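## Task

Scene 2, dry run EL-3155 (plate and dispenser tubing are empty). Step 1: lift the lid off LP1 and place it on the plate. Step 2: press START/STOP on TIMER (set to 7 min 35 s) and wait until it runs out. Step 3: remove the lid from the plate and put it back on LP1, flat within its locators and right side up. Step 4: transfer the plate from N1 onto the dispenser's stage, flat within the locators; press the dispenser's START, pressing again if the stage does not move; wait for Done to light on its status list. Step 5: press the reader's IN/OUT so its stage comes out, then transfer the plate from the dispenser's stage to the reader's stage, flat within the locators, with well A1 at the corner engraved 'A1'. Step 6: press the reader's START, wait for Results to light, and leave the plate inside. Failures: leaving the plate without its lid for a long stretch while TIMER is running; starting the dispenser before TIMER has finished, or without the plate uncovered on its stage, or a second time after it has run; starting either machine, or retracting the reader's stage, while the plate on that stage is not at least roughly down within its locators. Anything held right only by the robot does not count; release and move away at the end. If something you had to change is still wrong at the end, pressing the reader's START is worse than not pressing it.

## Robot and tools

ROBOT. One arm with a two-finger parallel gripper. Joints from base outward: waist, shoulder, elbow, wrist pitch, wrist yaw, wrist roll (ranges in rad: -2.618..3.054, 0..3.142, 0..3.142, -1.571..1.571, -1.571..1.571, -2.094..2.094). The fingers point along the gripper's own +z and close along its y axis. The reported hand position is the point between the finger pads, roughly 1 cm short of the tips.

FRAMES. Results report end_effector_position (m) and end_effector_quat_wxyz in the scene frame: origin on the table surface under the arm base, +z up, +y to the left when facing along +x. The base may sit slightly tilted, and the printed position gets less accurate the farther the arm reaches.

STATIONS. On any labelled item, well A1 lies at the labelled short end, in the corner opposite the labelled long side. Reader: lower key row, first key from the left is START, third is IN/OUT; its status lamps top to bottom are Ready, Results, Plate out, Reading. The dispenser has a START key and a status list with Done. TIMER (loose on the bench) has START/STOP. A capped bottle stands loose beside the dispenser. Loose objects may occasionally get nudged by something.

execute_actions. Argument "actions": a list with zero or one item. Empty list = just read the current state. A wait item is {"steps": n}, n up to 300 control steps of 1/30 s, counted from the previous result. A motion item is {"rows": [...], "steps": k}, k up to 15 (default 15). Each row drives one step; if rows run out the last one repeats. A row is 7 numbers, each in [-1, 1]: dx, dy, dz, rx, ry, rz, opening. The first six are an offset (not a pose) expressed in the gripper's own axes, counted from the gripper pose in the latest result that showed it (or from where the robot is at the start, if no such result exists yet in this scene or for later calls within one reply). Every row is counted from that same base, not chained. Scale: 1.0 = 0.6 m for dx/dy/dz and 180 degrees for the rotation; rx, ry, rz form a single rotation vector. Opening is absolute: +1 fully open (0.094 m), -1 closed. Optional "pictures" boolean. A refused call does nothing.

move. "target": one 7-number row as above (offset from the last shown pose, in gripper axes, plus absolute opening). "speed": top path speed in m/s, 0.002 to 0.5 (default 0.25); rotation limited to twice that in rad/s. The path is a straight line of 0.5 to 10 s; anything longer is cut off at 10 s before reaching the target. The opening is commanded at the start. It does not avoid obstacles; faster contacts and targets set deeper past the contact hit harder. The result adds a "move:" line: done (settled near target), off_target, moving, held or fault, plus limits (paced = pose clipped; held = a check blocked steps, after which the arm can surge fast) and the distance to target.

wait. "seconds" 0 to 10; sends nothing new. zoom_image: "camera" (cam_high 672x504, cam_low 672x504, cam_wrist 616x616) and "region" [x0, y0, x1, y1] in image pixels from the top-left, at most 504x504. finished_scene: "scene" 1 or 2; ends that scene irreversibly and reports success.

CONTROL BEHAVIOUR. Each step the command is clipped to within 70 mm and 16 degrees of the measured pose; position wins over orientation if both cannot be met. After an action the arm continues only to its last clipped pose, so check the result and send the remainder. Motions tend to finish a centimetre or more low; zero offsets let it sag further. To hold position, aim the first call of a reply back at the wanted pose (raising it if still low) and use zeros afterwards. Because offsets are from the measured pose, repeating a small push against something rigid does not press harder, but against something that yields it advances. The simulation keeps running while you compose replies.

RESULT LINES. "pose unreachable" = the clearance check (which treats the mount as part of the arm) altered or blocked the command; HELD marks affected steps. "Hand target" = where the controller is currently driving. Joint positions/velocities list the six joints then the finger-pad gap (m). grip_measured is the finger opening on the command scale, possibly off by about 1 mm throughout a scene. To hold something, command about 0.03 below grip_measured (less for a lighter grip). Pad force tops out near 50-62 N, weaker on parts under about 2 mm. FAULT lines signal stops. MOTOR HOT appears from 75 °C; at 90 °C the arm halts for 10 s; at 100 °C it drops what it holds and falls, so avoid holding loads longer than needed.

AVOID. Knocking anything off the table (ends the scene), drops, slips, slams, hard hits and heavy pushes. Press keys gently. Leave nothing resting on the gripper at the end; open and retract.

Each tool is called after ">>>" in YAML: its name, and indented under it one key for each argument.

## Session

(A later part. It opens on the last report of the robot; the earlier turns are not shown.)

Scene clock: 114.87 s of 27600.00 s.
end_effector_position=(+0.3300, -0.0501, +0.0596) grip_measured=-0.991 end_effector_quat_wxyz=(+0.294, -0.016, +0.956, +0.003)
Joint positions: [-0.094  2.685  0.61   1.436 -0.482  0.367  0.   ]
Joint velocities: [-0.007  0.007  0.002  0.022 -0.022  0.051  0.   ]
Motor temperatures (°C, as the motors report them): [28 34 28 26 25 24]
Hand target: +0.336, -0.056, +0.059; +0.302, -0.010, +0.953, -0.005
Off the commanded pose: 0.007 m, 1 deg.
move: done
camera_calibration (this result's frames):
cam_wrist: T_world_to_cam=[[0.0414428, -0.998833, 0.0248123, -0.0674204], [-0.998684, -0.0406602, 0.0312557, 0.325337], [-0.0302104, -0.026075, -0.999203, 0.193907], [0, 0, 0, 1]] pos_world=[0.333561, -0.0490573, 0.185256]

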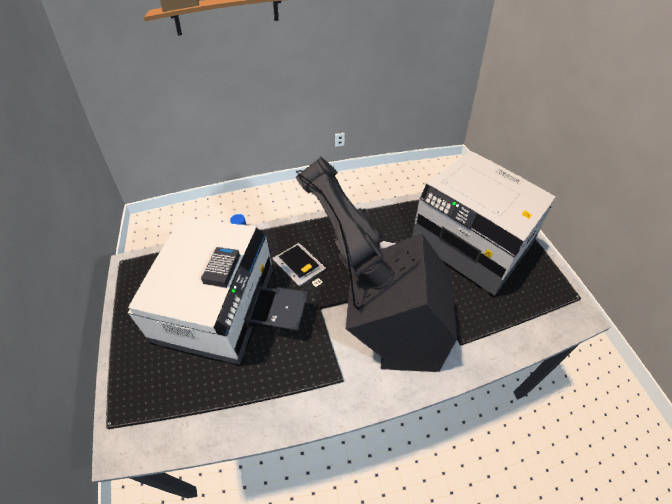

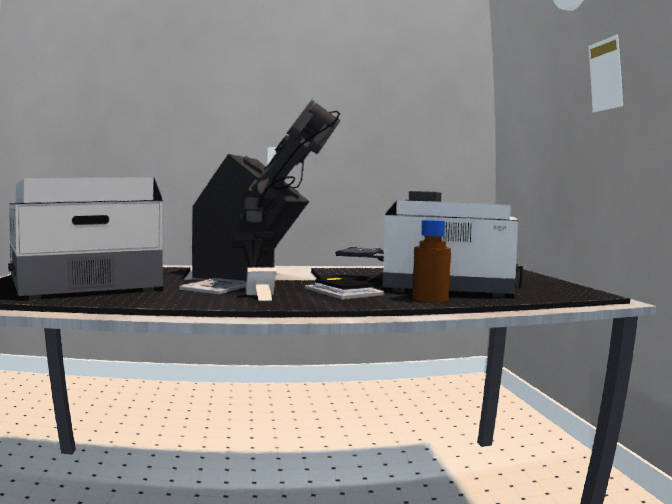

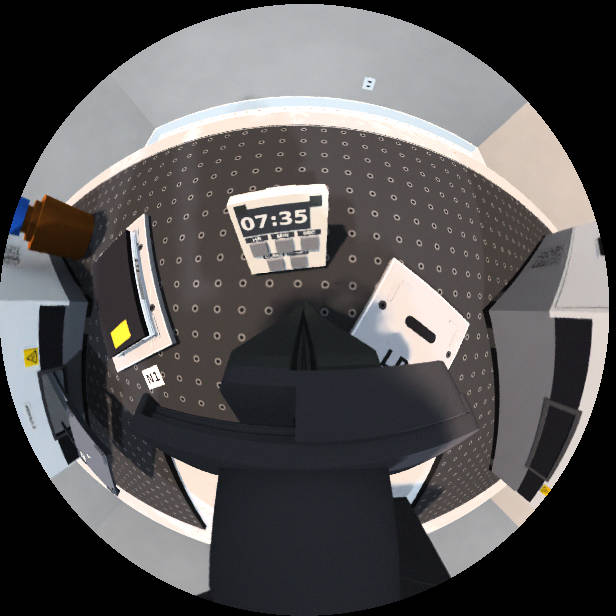

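>>> move:
  target: [-0.008,0.003,0.06,0,0,0,-1]
  speed: 0.03

>>> zoom_image:
  camera: "cam_wrist"
  region: [230,170,380,320]

Scene clock: 119.13 s of 27600.00 s.
end_effector_position=(+0.3481, -0.0424, +0.0334) grip_measured=-0.991 end_effector_quat_wxyz=(+0.286, -0.022, +0.958, +0.010)
Joint positions: [-0.031  2.719  0.73   1.359 -0.454  0.396  0.   ]
Joint velocities: [ 0.002 -0.002 -0.012  0.007 -0.007  0.051  0.001]
Motor temperatures (°C, as the motors report them): [28 33 28 26 25 24]
Hand target: +0.354, -0.048, +0.033; +0.294, -0.016, +0.956, +0.002
Off the commanded pose: 0.008 m, 1 deg.
move: done
camera_calibration (this result's frames):
cam_wrist: T_world_to_cam=[[0.0580548, -0.998208, 0.0144733, -0.0652341], [-0.99721, -0.0573032, 0.0478324, 0.342818], [-0.0469173, -0.0172098, -0.998751, 0.174631], [0, 0, 0, 1]] pos_world=[0.353842, -0.0424673, 0.158959]

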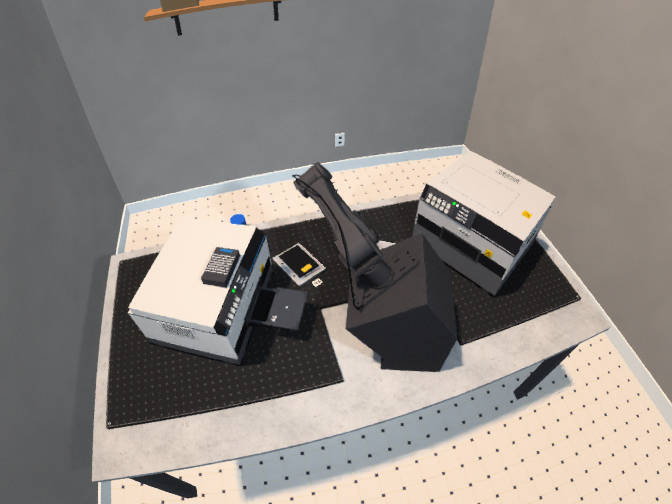

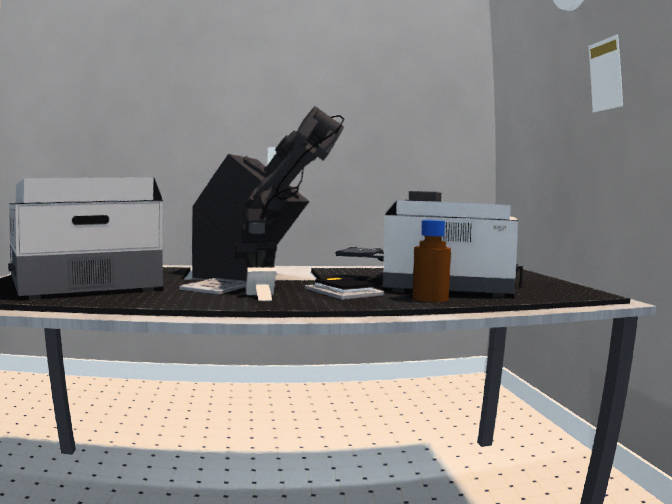

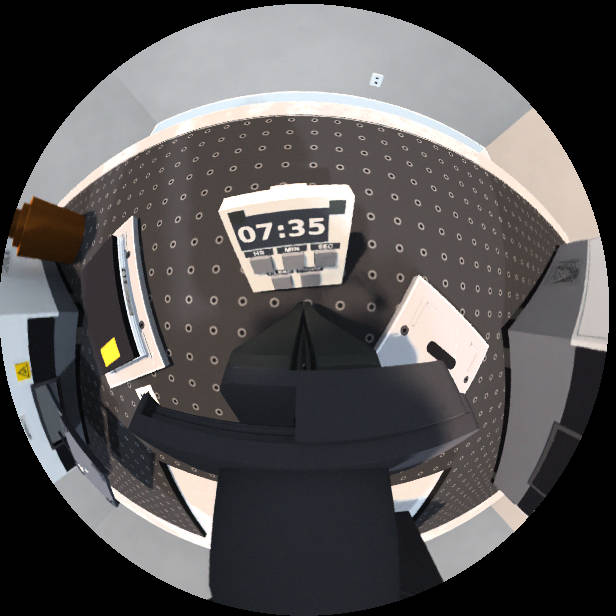

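Region (230, 170, 380, 320) of cam_wrist's 616x616 image, scaled by 3.360, with more detail than that image has.

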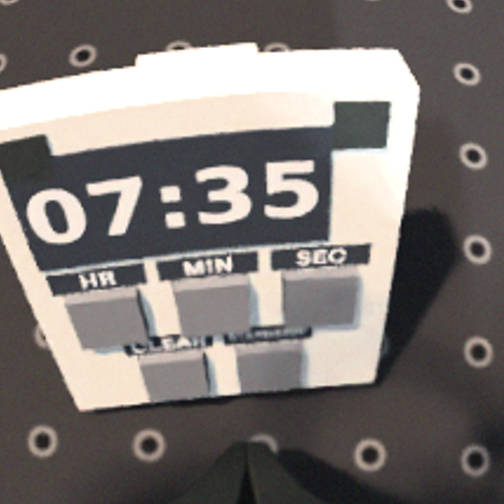

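>>> move:
  target: [-0.02,-0.018,0.018,0,0,0,-1]
  speed: 0.012

>>> zoom_image:
  camera: "cam_wrist"
  region: [230,170,380,320]

Scene clock: 125.20 s of 27600.00 s.
end_effector_position=(+0.3554, -0.0458, +0.0272) grip_measured=-0.991 end_effector_quat_wxyz=(+0.275, -0.022, +0.961, +0.013)
Joint positions: [-0.038  2.72   0.78   1.287 -0.473  0.385  0.   ]
Joint velocities: [-0.012 -0.012 -0.007 -0.007 -0.022  0.051 -0.   ]
Motor temperatures (°C, as the motors report them): [28 33 27 26 25 24]
Hand target: +0.364, -0.052, +0.031; +0.286, -0.022, +0.958, +0.010
Off the commanded pose: 0.012 m, 1 deg.
move: off_target
camera_calibration (this result's frames):
cam_wrist: T_world_to_cam=[[0.0591773, -0.998214, 0.00820031, -0.0691607], [-0.995865, -0.0584668, 0.0695369, 0.349037], [-0.0689332, -0.0122814, -0.997546, 0.176733], [0, 0, 0, 1]] pos_world=[0.363869, -0.0464595, 0.152596]

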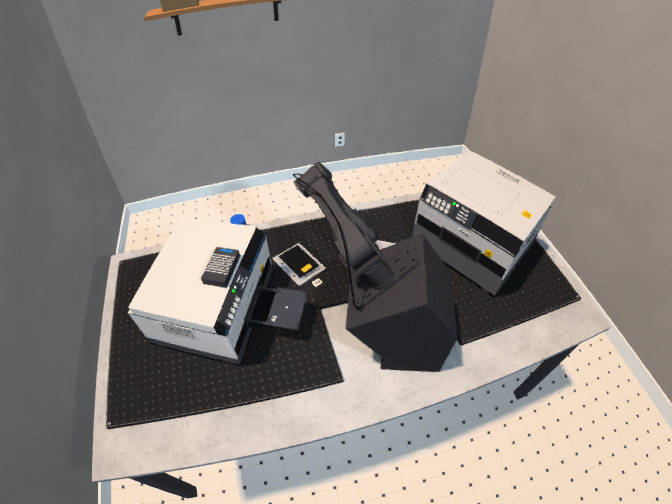

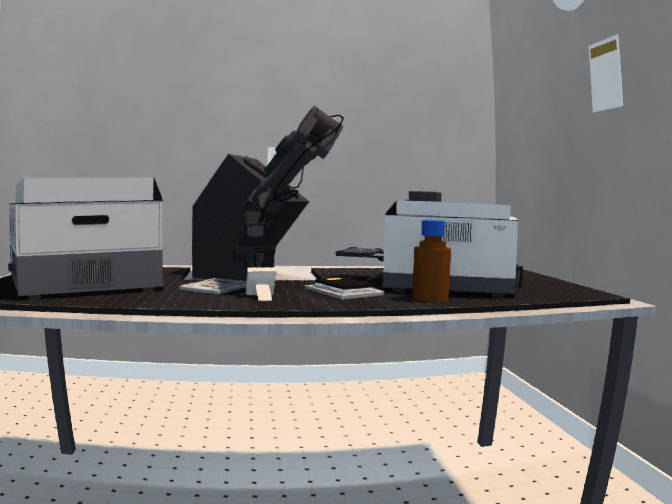

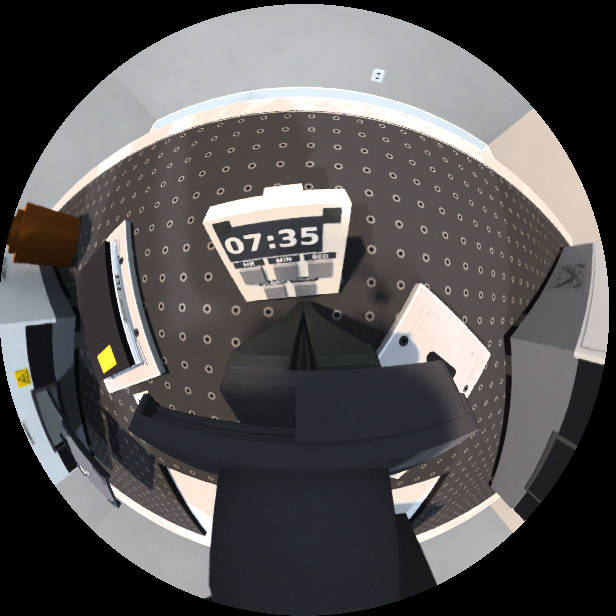

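Region (230, 170, 380, 320) of cam_wrist's 616x616 image, scaled by 3.360, with more detail than that image has.

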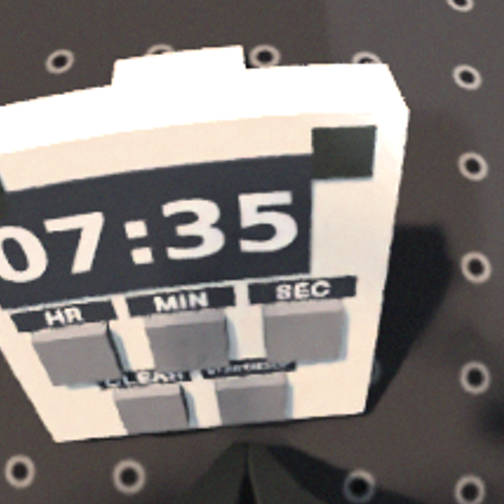

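>>> move:
  target: [-0.029,-0.01,0.008,0,-0.007,0,-1]
  speed: 0.01

>>> zoom_image:
  camera: "cam_wrist"
  region: [200,170,380,350]

Scene clock: 131.17 s of 27600.00 s.
end_effector_position=(+0.3569, -0.0477, +0.0238) grip_measured=-0.991 end_effector_quat_wxyz=(+0.268, -0.017, +0.963, +0.014)
Joint positions: [-0.041  2.72   0.8    1.249 -0.481  0.384  0.   ]
Joint velocities: [-0.002 -0.017  0.017 -0.022 -0.037  0.037 -0.001]
Motor temperatures (°C, as the motors report them): [29 34 27 27 25 24]
Hand target: +0.372, -0.051, +0.032; +0.286, -0.021, +0.958, +0.013
Off the commanded pose: 0.018 m, 2 deg.
move: off_target
camera_calibration (this result's frames):
cam_wrist: T_world_to_cam=[[0.0516899, -0.998658, 0.00333032, -0.0683318], [-0.995019, -0.0512164, 0.0855215, 0.350375], [-0.0852361, -0.00773433, -0.996331, 0.179484], [0, 0, 0, 1]] pos_world=[0.36746, -0.0489069, 0.149088]

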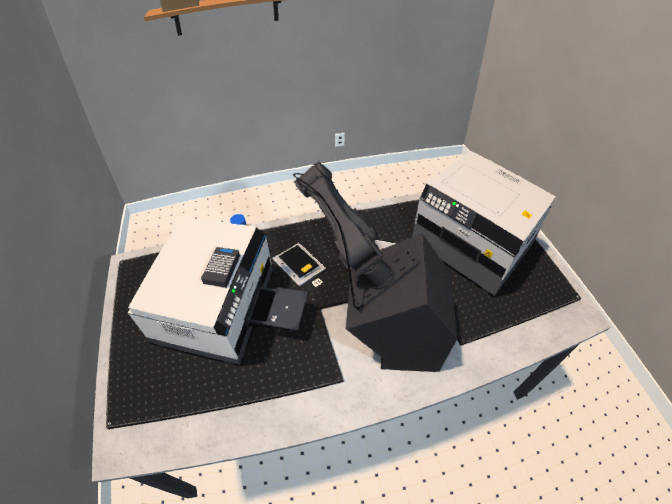

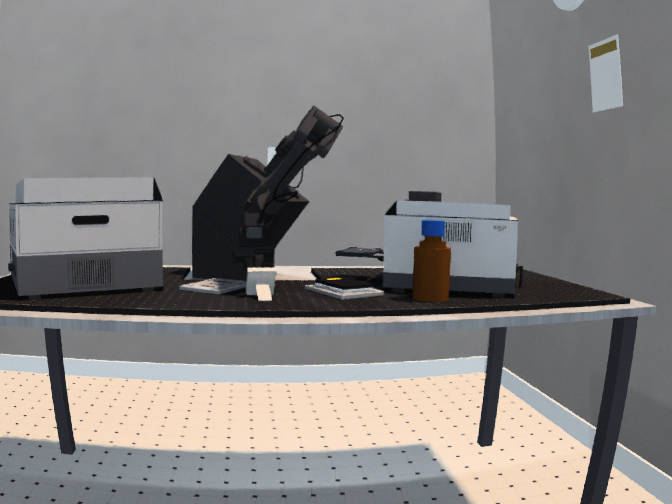

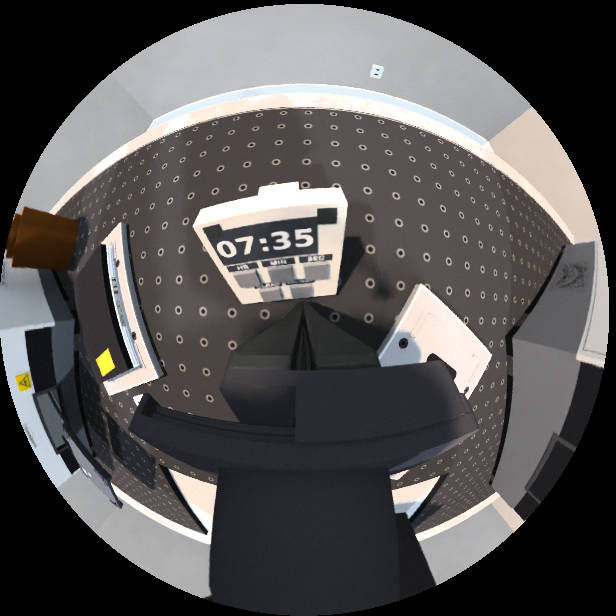

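Region (200, 170, 380, 350) of cam_wrist's 616x616 image, scaled by 2.800, with more detail than that image has.

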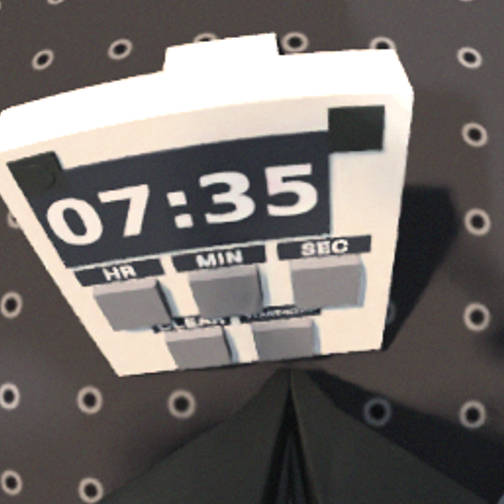

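Shoulder sticks; use wrist pitch.

>>> move:
  target: [-0.021,0,0,0,-0.0175,0,-1]
  speed: 0.01

>>> zoom_image:
  camera: "cam_wrist"
  region: [200,170,380,350]

Scene clock: 135.80 s of 27600.00 s.
end_effector_position=(+0.3635, -0.0420, +0.0273) grip_measured=-0.991 end_effector_quat_wxyz=(+0.282, -0.022, +0.959, +0.021)
Joint positions: [-0.035  2.72   0.8    1.29  -0.48   0.401  0.   ]
Joint velocities: [ 0.012 -0.007  0.002  0.066  0.022  0.007  0.   ]
Motor temperatures (°C, as the motors report them): [29 34 27 27 25 24]
Hand target: +0.368, -0.047, +0.030; +0.294, -0.017, +0.956, +0.014
Off the commanded pose: 0.007 m, 2 deg.
move: done
camera_calibration (this result's frames):
cam_wrist: T_world_to_cam=[[0.0642649, -0.997902, -0.00781681, -0.0672491], [-0.996413, -0.0645972, 0.0546726, 0.357657], [-0.0550628, 0.00427524, -0.998474, 0.173122], [0, 0, 0, 1]] pos_world=[0.370228, -0.0447445, 0.152778]

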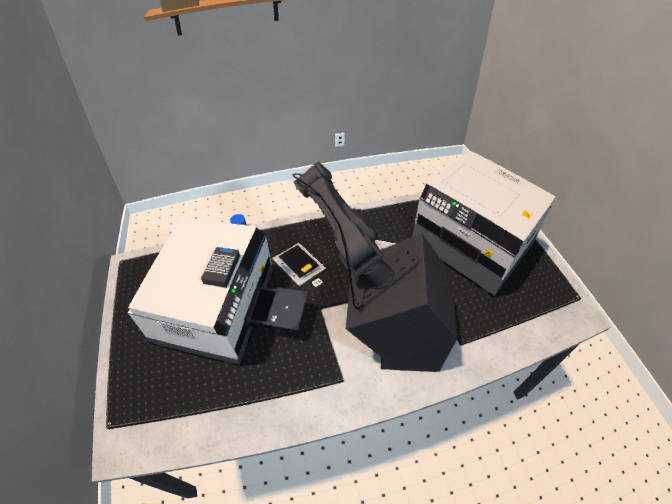

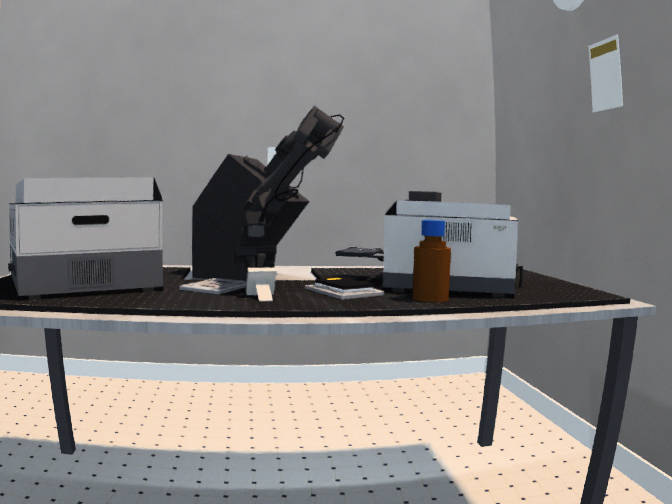

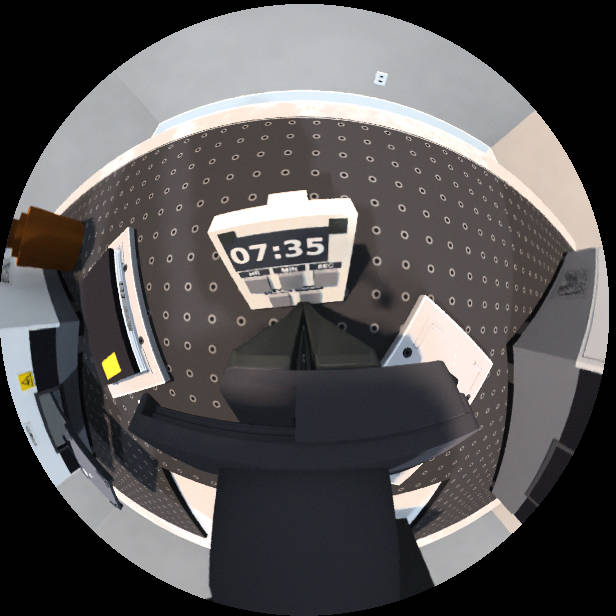

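Region (200, 170, 380, 350) of cam_wrist's 616x616 image, scaled by 2.800, with more detail than that image has.

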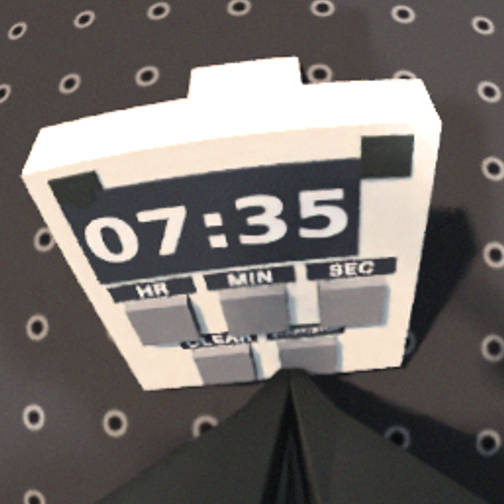

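>>> move:
  target: [-0.03,-0.018,-0.06,0,0,0,-1]
  speed: 0.03

>>> zoom_image:
  camera: "cam_wrist"
  region: [200,170,380,350]

Scene clock: 142.40 s of 27600.00 s.
end_effector_position=(+0.3617, -0.0500, +0.0588) grip_measured=-0.991 end_effector_quat_wxyz=(+0.281, -0.025, +0.959, +0.026)
Joint positions: [-0.126  2.628  0.728  1.241 -0.563  0.336  0.   ]
Joint velocities: [-0.007 -0.032 -0.002 -0.022 -0.081  0.022 -0.   ]
Motor temperatures (°C, as the motors report them): [29 34 27 27 25 24]
Hand target: +0.359, -0.053, +0.066; +0.283, -0.021, +0.959, +0.023
Off the commanded pose: 0.009 m, 1 deg.
move: done
camera_calibration (this result's frames):
cam_wrist: T_world_to_cam=[[0.0732764, -0.9972, -0.0148934, -0.0776731], [-0.995662, -0.0740055, 0.0563888, 0.35277], [-0.0573331, 0.0106968, -0.998298, 0.205655], [0, 0, 0, 1]] pos_world=[0.368722, -0.0535485, 0.184256]

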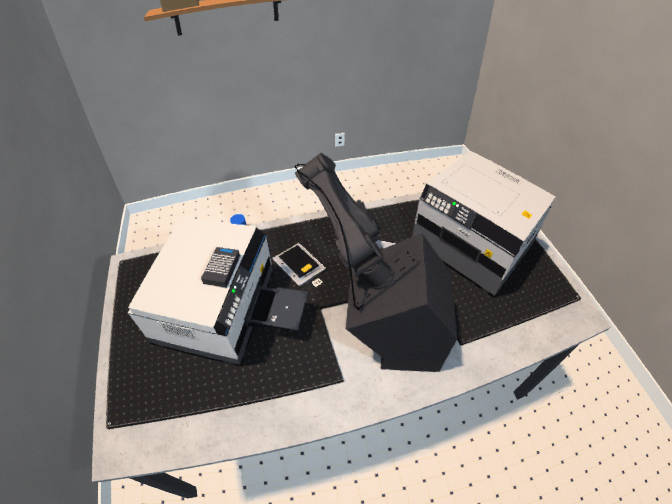

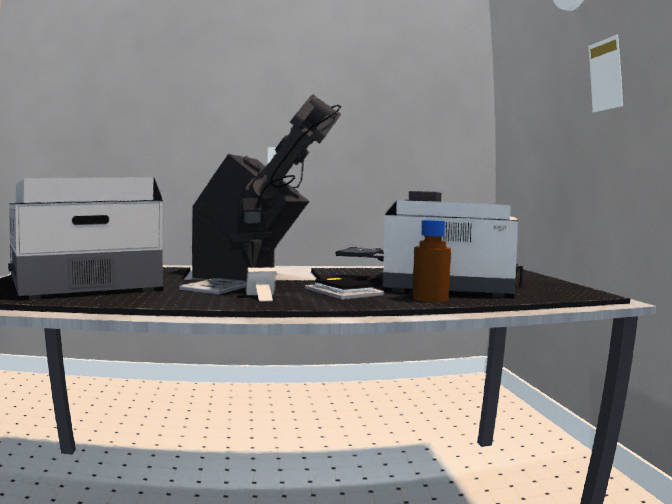

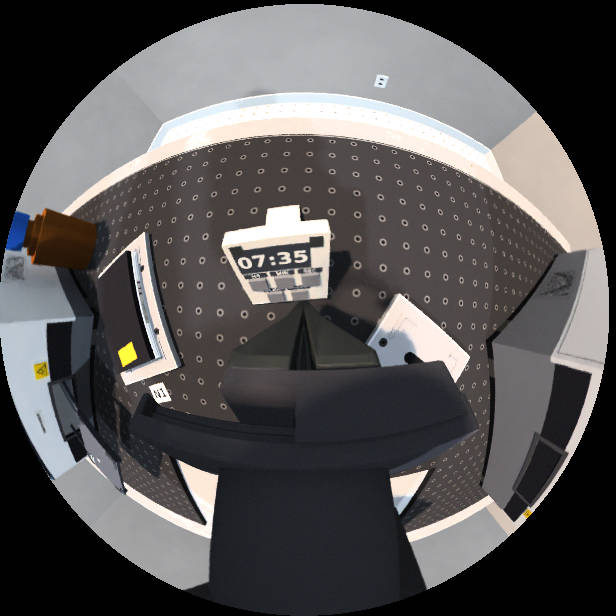

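Region (200, 170, 380, 350) of cam_wrist's 616x616 image, scaled by 2.800, with more detail than that image has.

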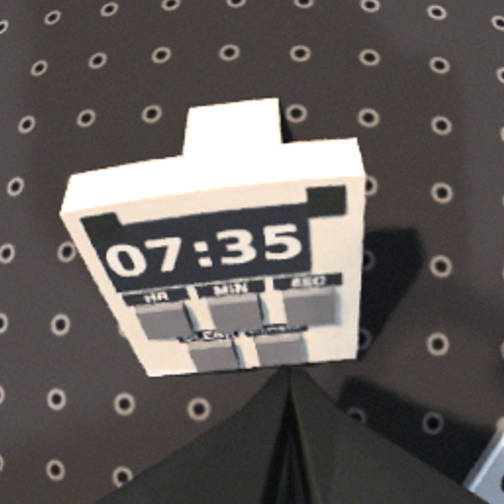

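>>> move:
  target: [0.009,-0.008,0.039,0,0,0,-1]
  speed: 0.015

>>> zoom_image:
  camera: "cam_wrist"
  region: [200,170,380,350]

Scene clock: 148.17 s of 27600.00 s.
end_effector_position=(+0.3617, -0.0485, +0.0356) grip_measured=-0.991 end_effector_quat_wxyz=(+0.270, -0.028, +0.962, +0.032)
Joint positions: [-0.087  2.697  0.797  1.237 -0.554  0.352  0.   ]
Joint velocities: [ 0.002 -0.022 -0.022 -0.007 -0.037 -0.037  0.001]
Motor temperatures (°C, as the motors report them): [29 35 27 27 25 24]
Hand target: +0.370, -0.054, +0.036; +0.281, -0.025, +0.959, +0.026
Off the commanded pose: 0.010 m, 2 deg.
move: done
camera_calibration (this result's frames):
cam_wrist: T_world_to_cam=[[0.0824167, -0.996249, -0.0263665, -0.0794425], [-0.993295, -0.0842669, 0.0791427, 0.35208], [-0.0810676, 0.019667, -0.996515, 0.191387], [0, 0, 0, 1]] pos_world=[0.371783, -0.0532398, 0.160761]

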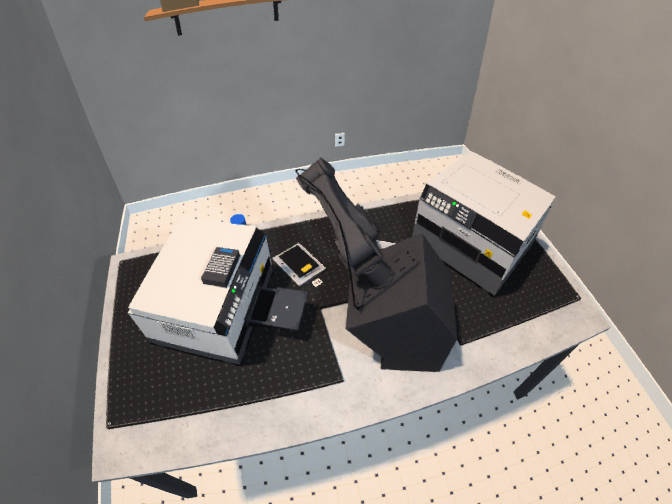

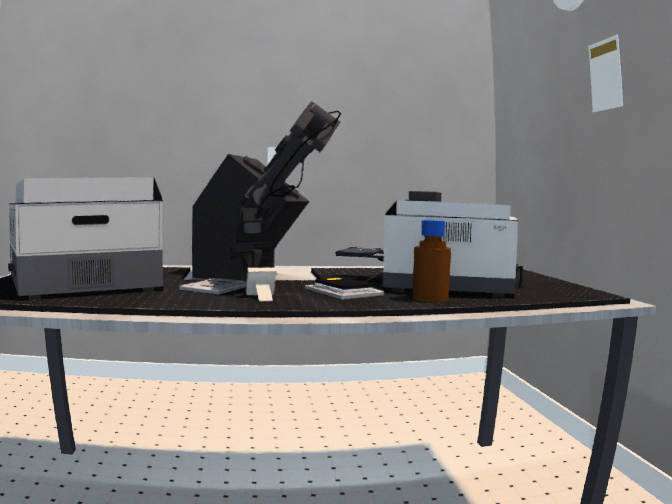

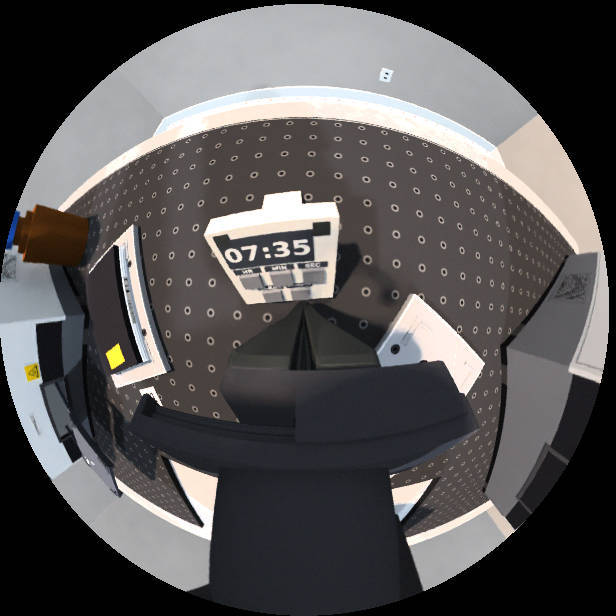

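Region (200, 170, 380, 350) of cam_wrist's 616x616 image, scaled by 2.800, with more detail than that image has.

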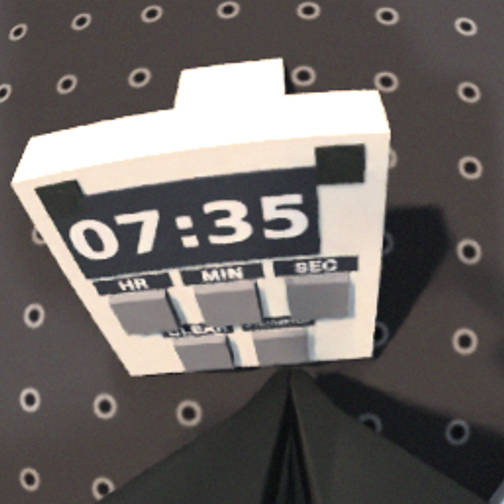

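>>> move:
  target: [-0.022,-0.008,0.018,0,-0.012,0,-1]
  speed: 0.01

>>> zoom_image:
  camera: "cam_wrist"
  region: [200,170,380,350]

Scene clock: 152.53 s of 27600.00 s.
end_effector_position=(+0.3698, -0.0479, +0.0317) grip_measured=-0.991 end_effector_quat_wxyz=(+0.275, -0.029, +0.960, +0.037)
Joint positions: [-0.081  2.713  0.832  1.237 -0.553  0.366  0.   ]
Joint velocities: [ 0.007 -0.012  0.002 -0.066  0.007  0.037  0.001]
Motor temperatures (°C, as the motors report them): [29 34 27 27 25 24]
Hand target: +0.379, -0.052, +0.033; +0.288, -0.028, +0.957, +0.033
Off the commanded pose: 0.010 m, 2 deg.
move: done
camera_calibration (this result's frames):
cam_wrist: T_world_to_cam=[[0.085998, -0.995707, -0.0342319, -0.0805938], [-0.993855, -0.0881402, 0.0669613, 0.360918], [-0.0696911, 0.028263, -0.997168, 0.184408], [0, 0, 0, 1]] pos_world=[0.378483, -0.0536483, 0.156959]

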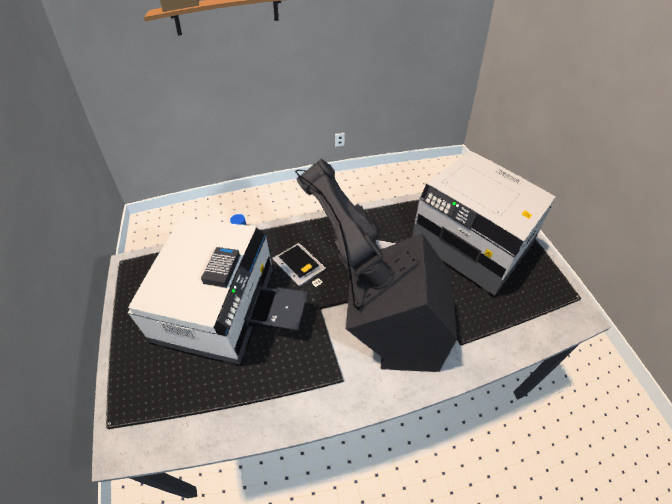

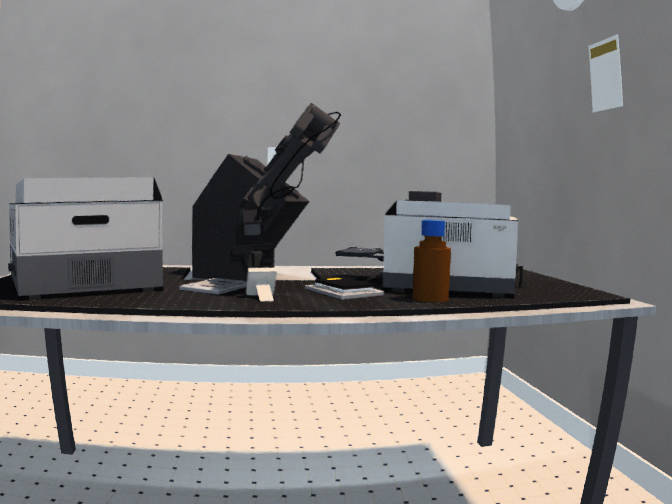

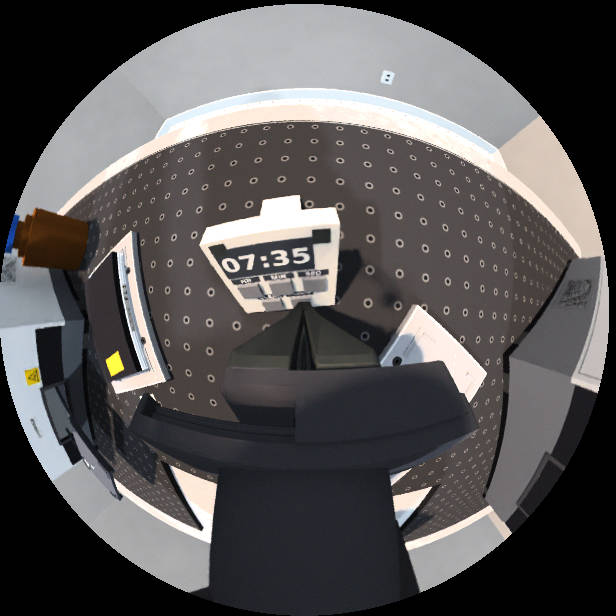

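Region (200, 170, 380, 350) of cam_wrist's 616x616 image, scaled by 2.800, with more detail than that image has.

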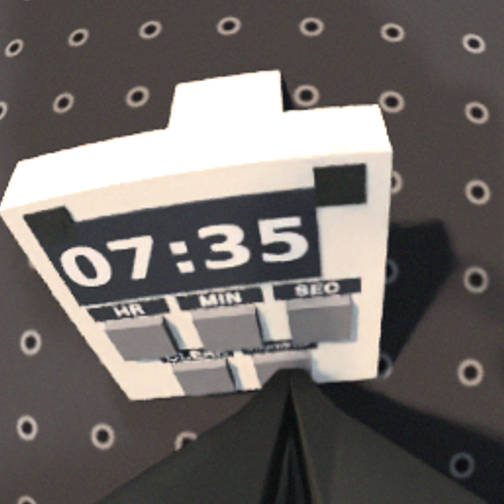

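>>> move:
  target: [-0.012,-0.006,0.018,0,-0.008,0,-1]
  speed: 0.01

>>> zoom_image:
  camera: "cam_wrist"
  region: [200,170,380,350]

Scene clock: 163.60 s of 27600.00 s.
end_effector_position=(+0.3727, -0.0462, +0.0250) grip_measured=-0.991 end_effector_quat_wxyz=(+0.275, -0.029, +0.960, +0.042)
Joint positions: [-0.069  2.734  0.86   1.237 -0.553  0.377  0.   ]
Joint velocities: [ 0.012 -0.012  0.012  0.037  0.022  0.066 -0.   ]
Motor temperatures (°C, as the motors report them): [29 34 27 27 25 24]
Hand target: +0.382, -0.050, +0.026; +0.287, -0.028, +0.957, +0.037
Off the commanded pose: 0.010 m, 2 deg.
move: done
camera_calibration (this result's frames):
cam_wrist: T_world_to_cam=[[0.0899965, -0.994999, -0.0433215, -0.0806087], [-0.993398, -0.0927886, 0.0674543, 0.363943], [-0.0711367, 0.0369648, -0.996781, 0.178864], [0, 0, 0, 1]] pos_world=[0.381519, -0.0530475, 0.150247]

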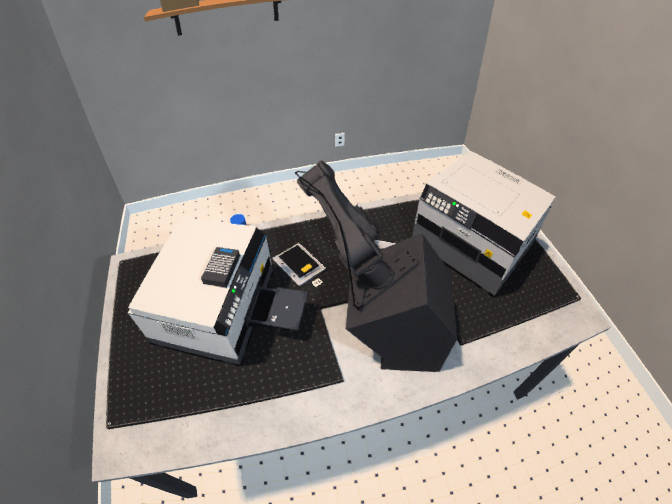

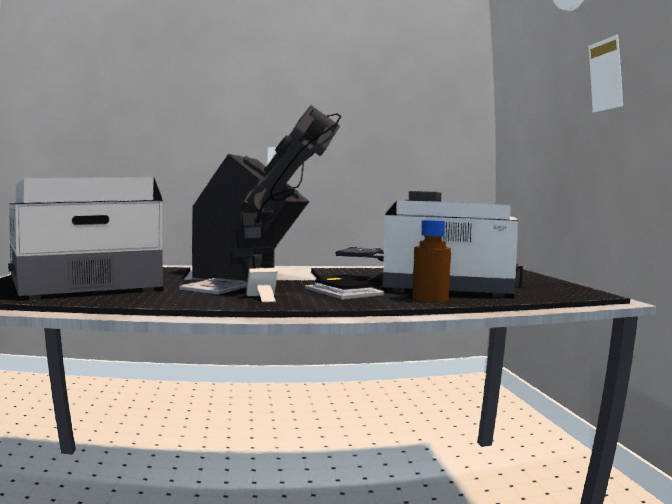

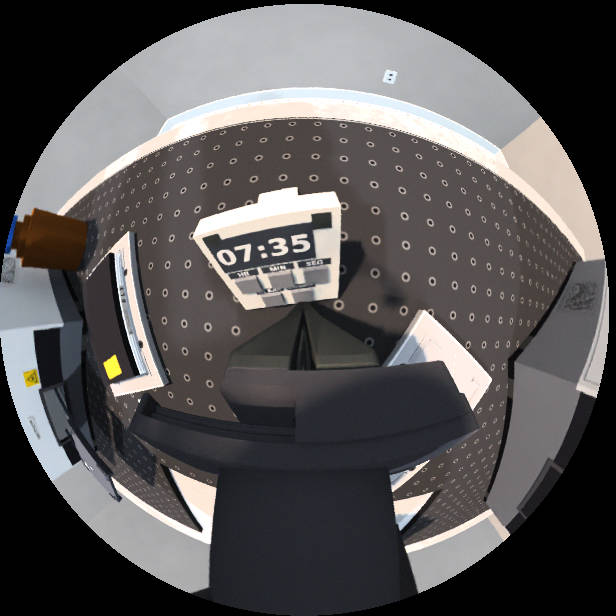

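Region (200, 170, 380, 350) of cam_wrist's 616x616 image, scaled by 2.800, with more detail than that image has.

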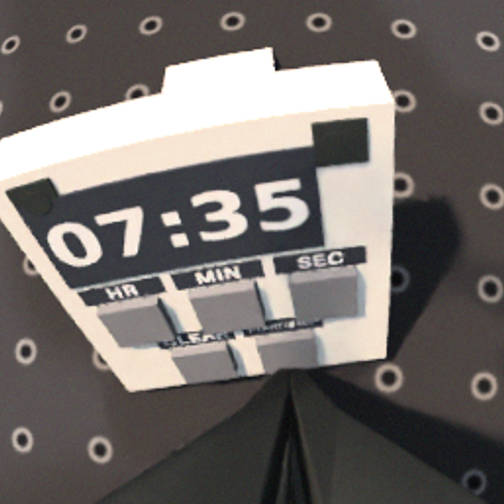

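>>> move:
  target: [-0.05,0,-0.17,0,0.178,0,-1]
  speed: 0.1

Scene clock: 173.63 s of 27600.00 s.
end_effector_position=(+0.3263, -0.0475, +0.1140) grip_measured=-0.991 end_effector_quat_wxyz=(-0.020, -0.031, +0.998, +0.046)
Joint positions: [-0.27   2.303  1.076 -0.3   -0.712 -0.288  0.   ]
Joint velocities: [ 0.002  0.017  0.002  0.037 -0.007 -0.022 -0.001]
Motor temperatures (°C, as the motors report them): [30 35 27 27 25 24]
Hand target: +0.344, -0.053, +0.126; +0.002, -0.038, +0.999, +0.036
Off the commanded pose: 0.024 m, 3 deg.
move: off_target
camera_calibration (this result's frames):
cam_wrist: T_world_to_cam=[[0.0794736, -0.993513, -0.0813415, -0.0660431], [-0.78091, -0.112768, 0.61438, 0.179124], [-0.619567, 0.0146935, -0.784806, 0.417975], [0, 0, 0, 1]] pos_world=[0.404091, -0.0515568, 0.212607]

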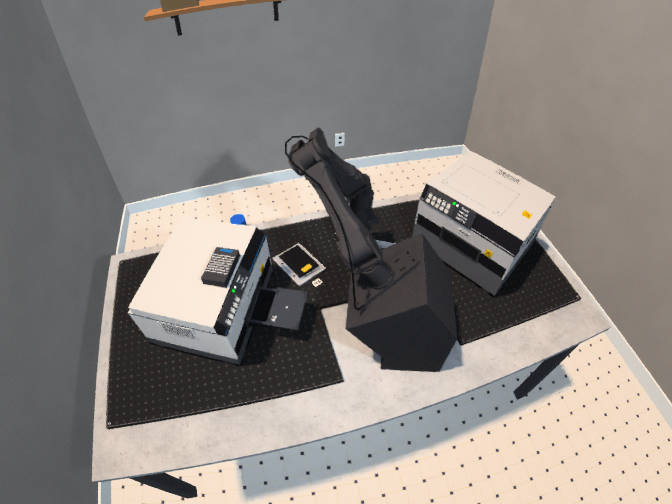

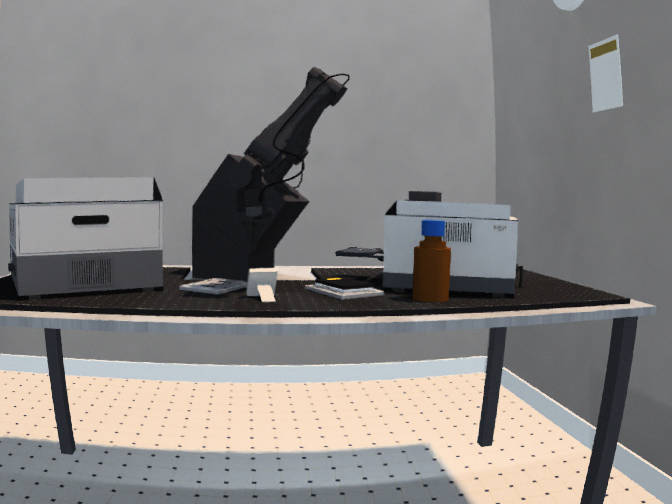

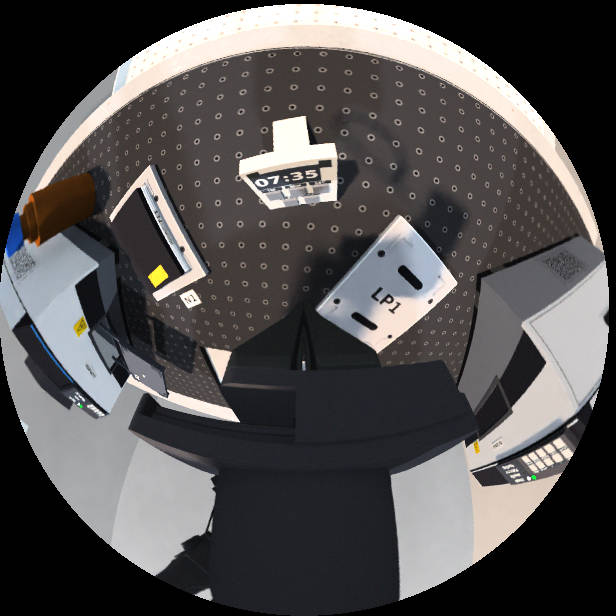

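>>> move:
  target: [-0.175,0.005,-0.035,0.03,0,0.398,1]
  speed: 0.12

Scene clock: 182.13 s of 27600.00 s.
end_effector_position=(+0.4232, -0.0342, +0.1250) grip_measured=+1.000 end_effector_quat_wxyz=(-0.055, +0.555, +0.830, -0.014)
Joint positions: [-0.208  2.45   1.636 -0.729 -0.645  0.995  0.094]
Joint velocities: [-0.017 -0.022  0.007 -0.051 -0.022  0.007  0.   ]
Motor temperatures (°C, as the motors report them): [30 36 28 27 25 24]
Hand target: +0.432, -0.041, +0.131; -0.042, +0.558, +0.828, -0.019
Off the commanded pose: 0.012 m, 2 deg.
move: off_target
camera_calibration (this result's frames):
cam_wrist: T_world_to_cam=[[-0.910685, -0.402018, 0.0950476, 0.357601], [-0.251217, 0.721602, 0.645121, 0.050062], [-0.327937, 0.563624, -0.758146, 0.378536], [0, 0, 0, 1]] pos_world=[0.462374, -0.105715, 0.2207]

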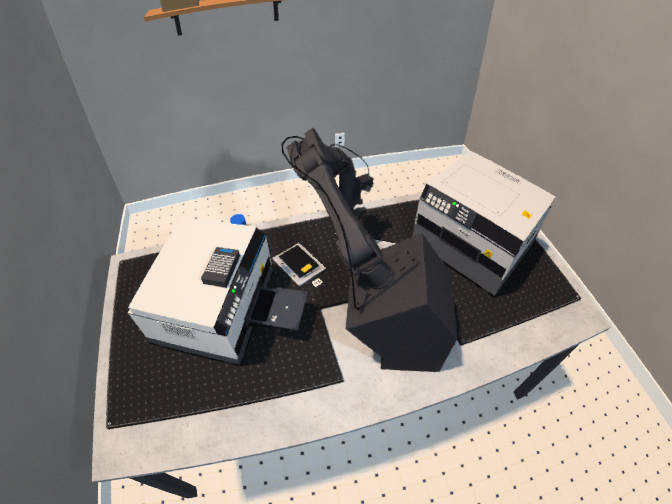

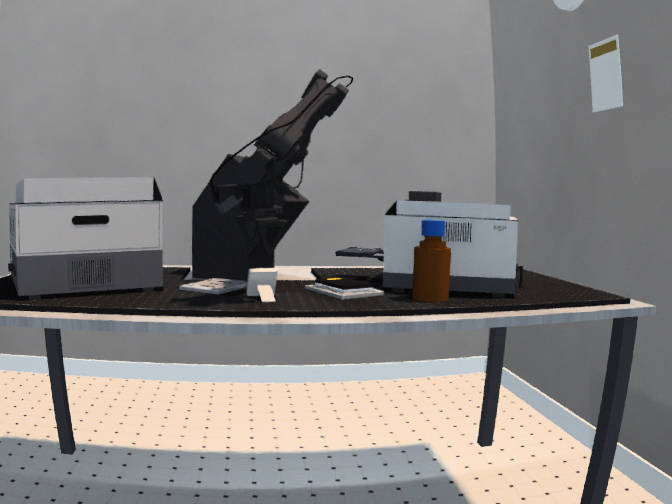

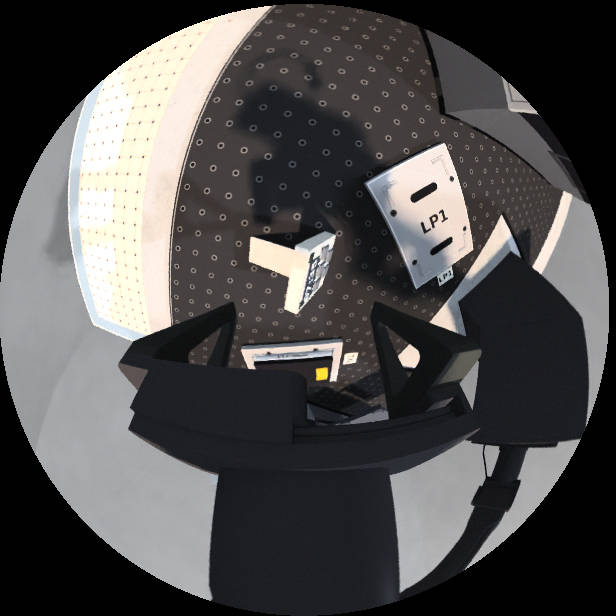

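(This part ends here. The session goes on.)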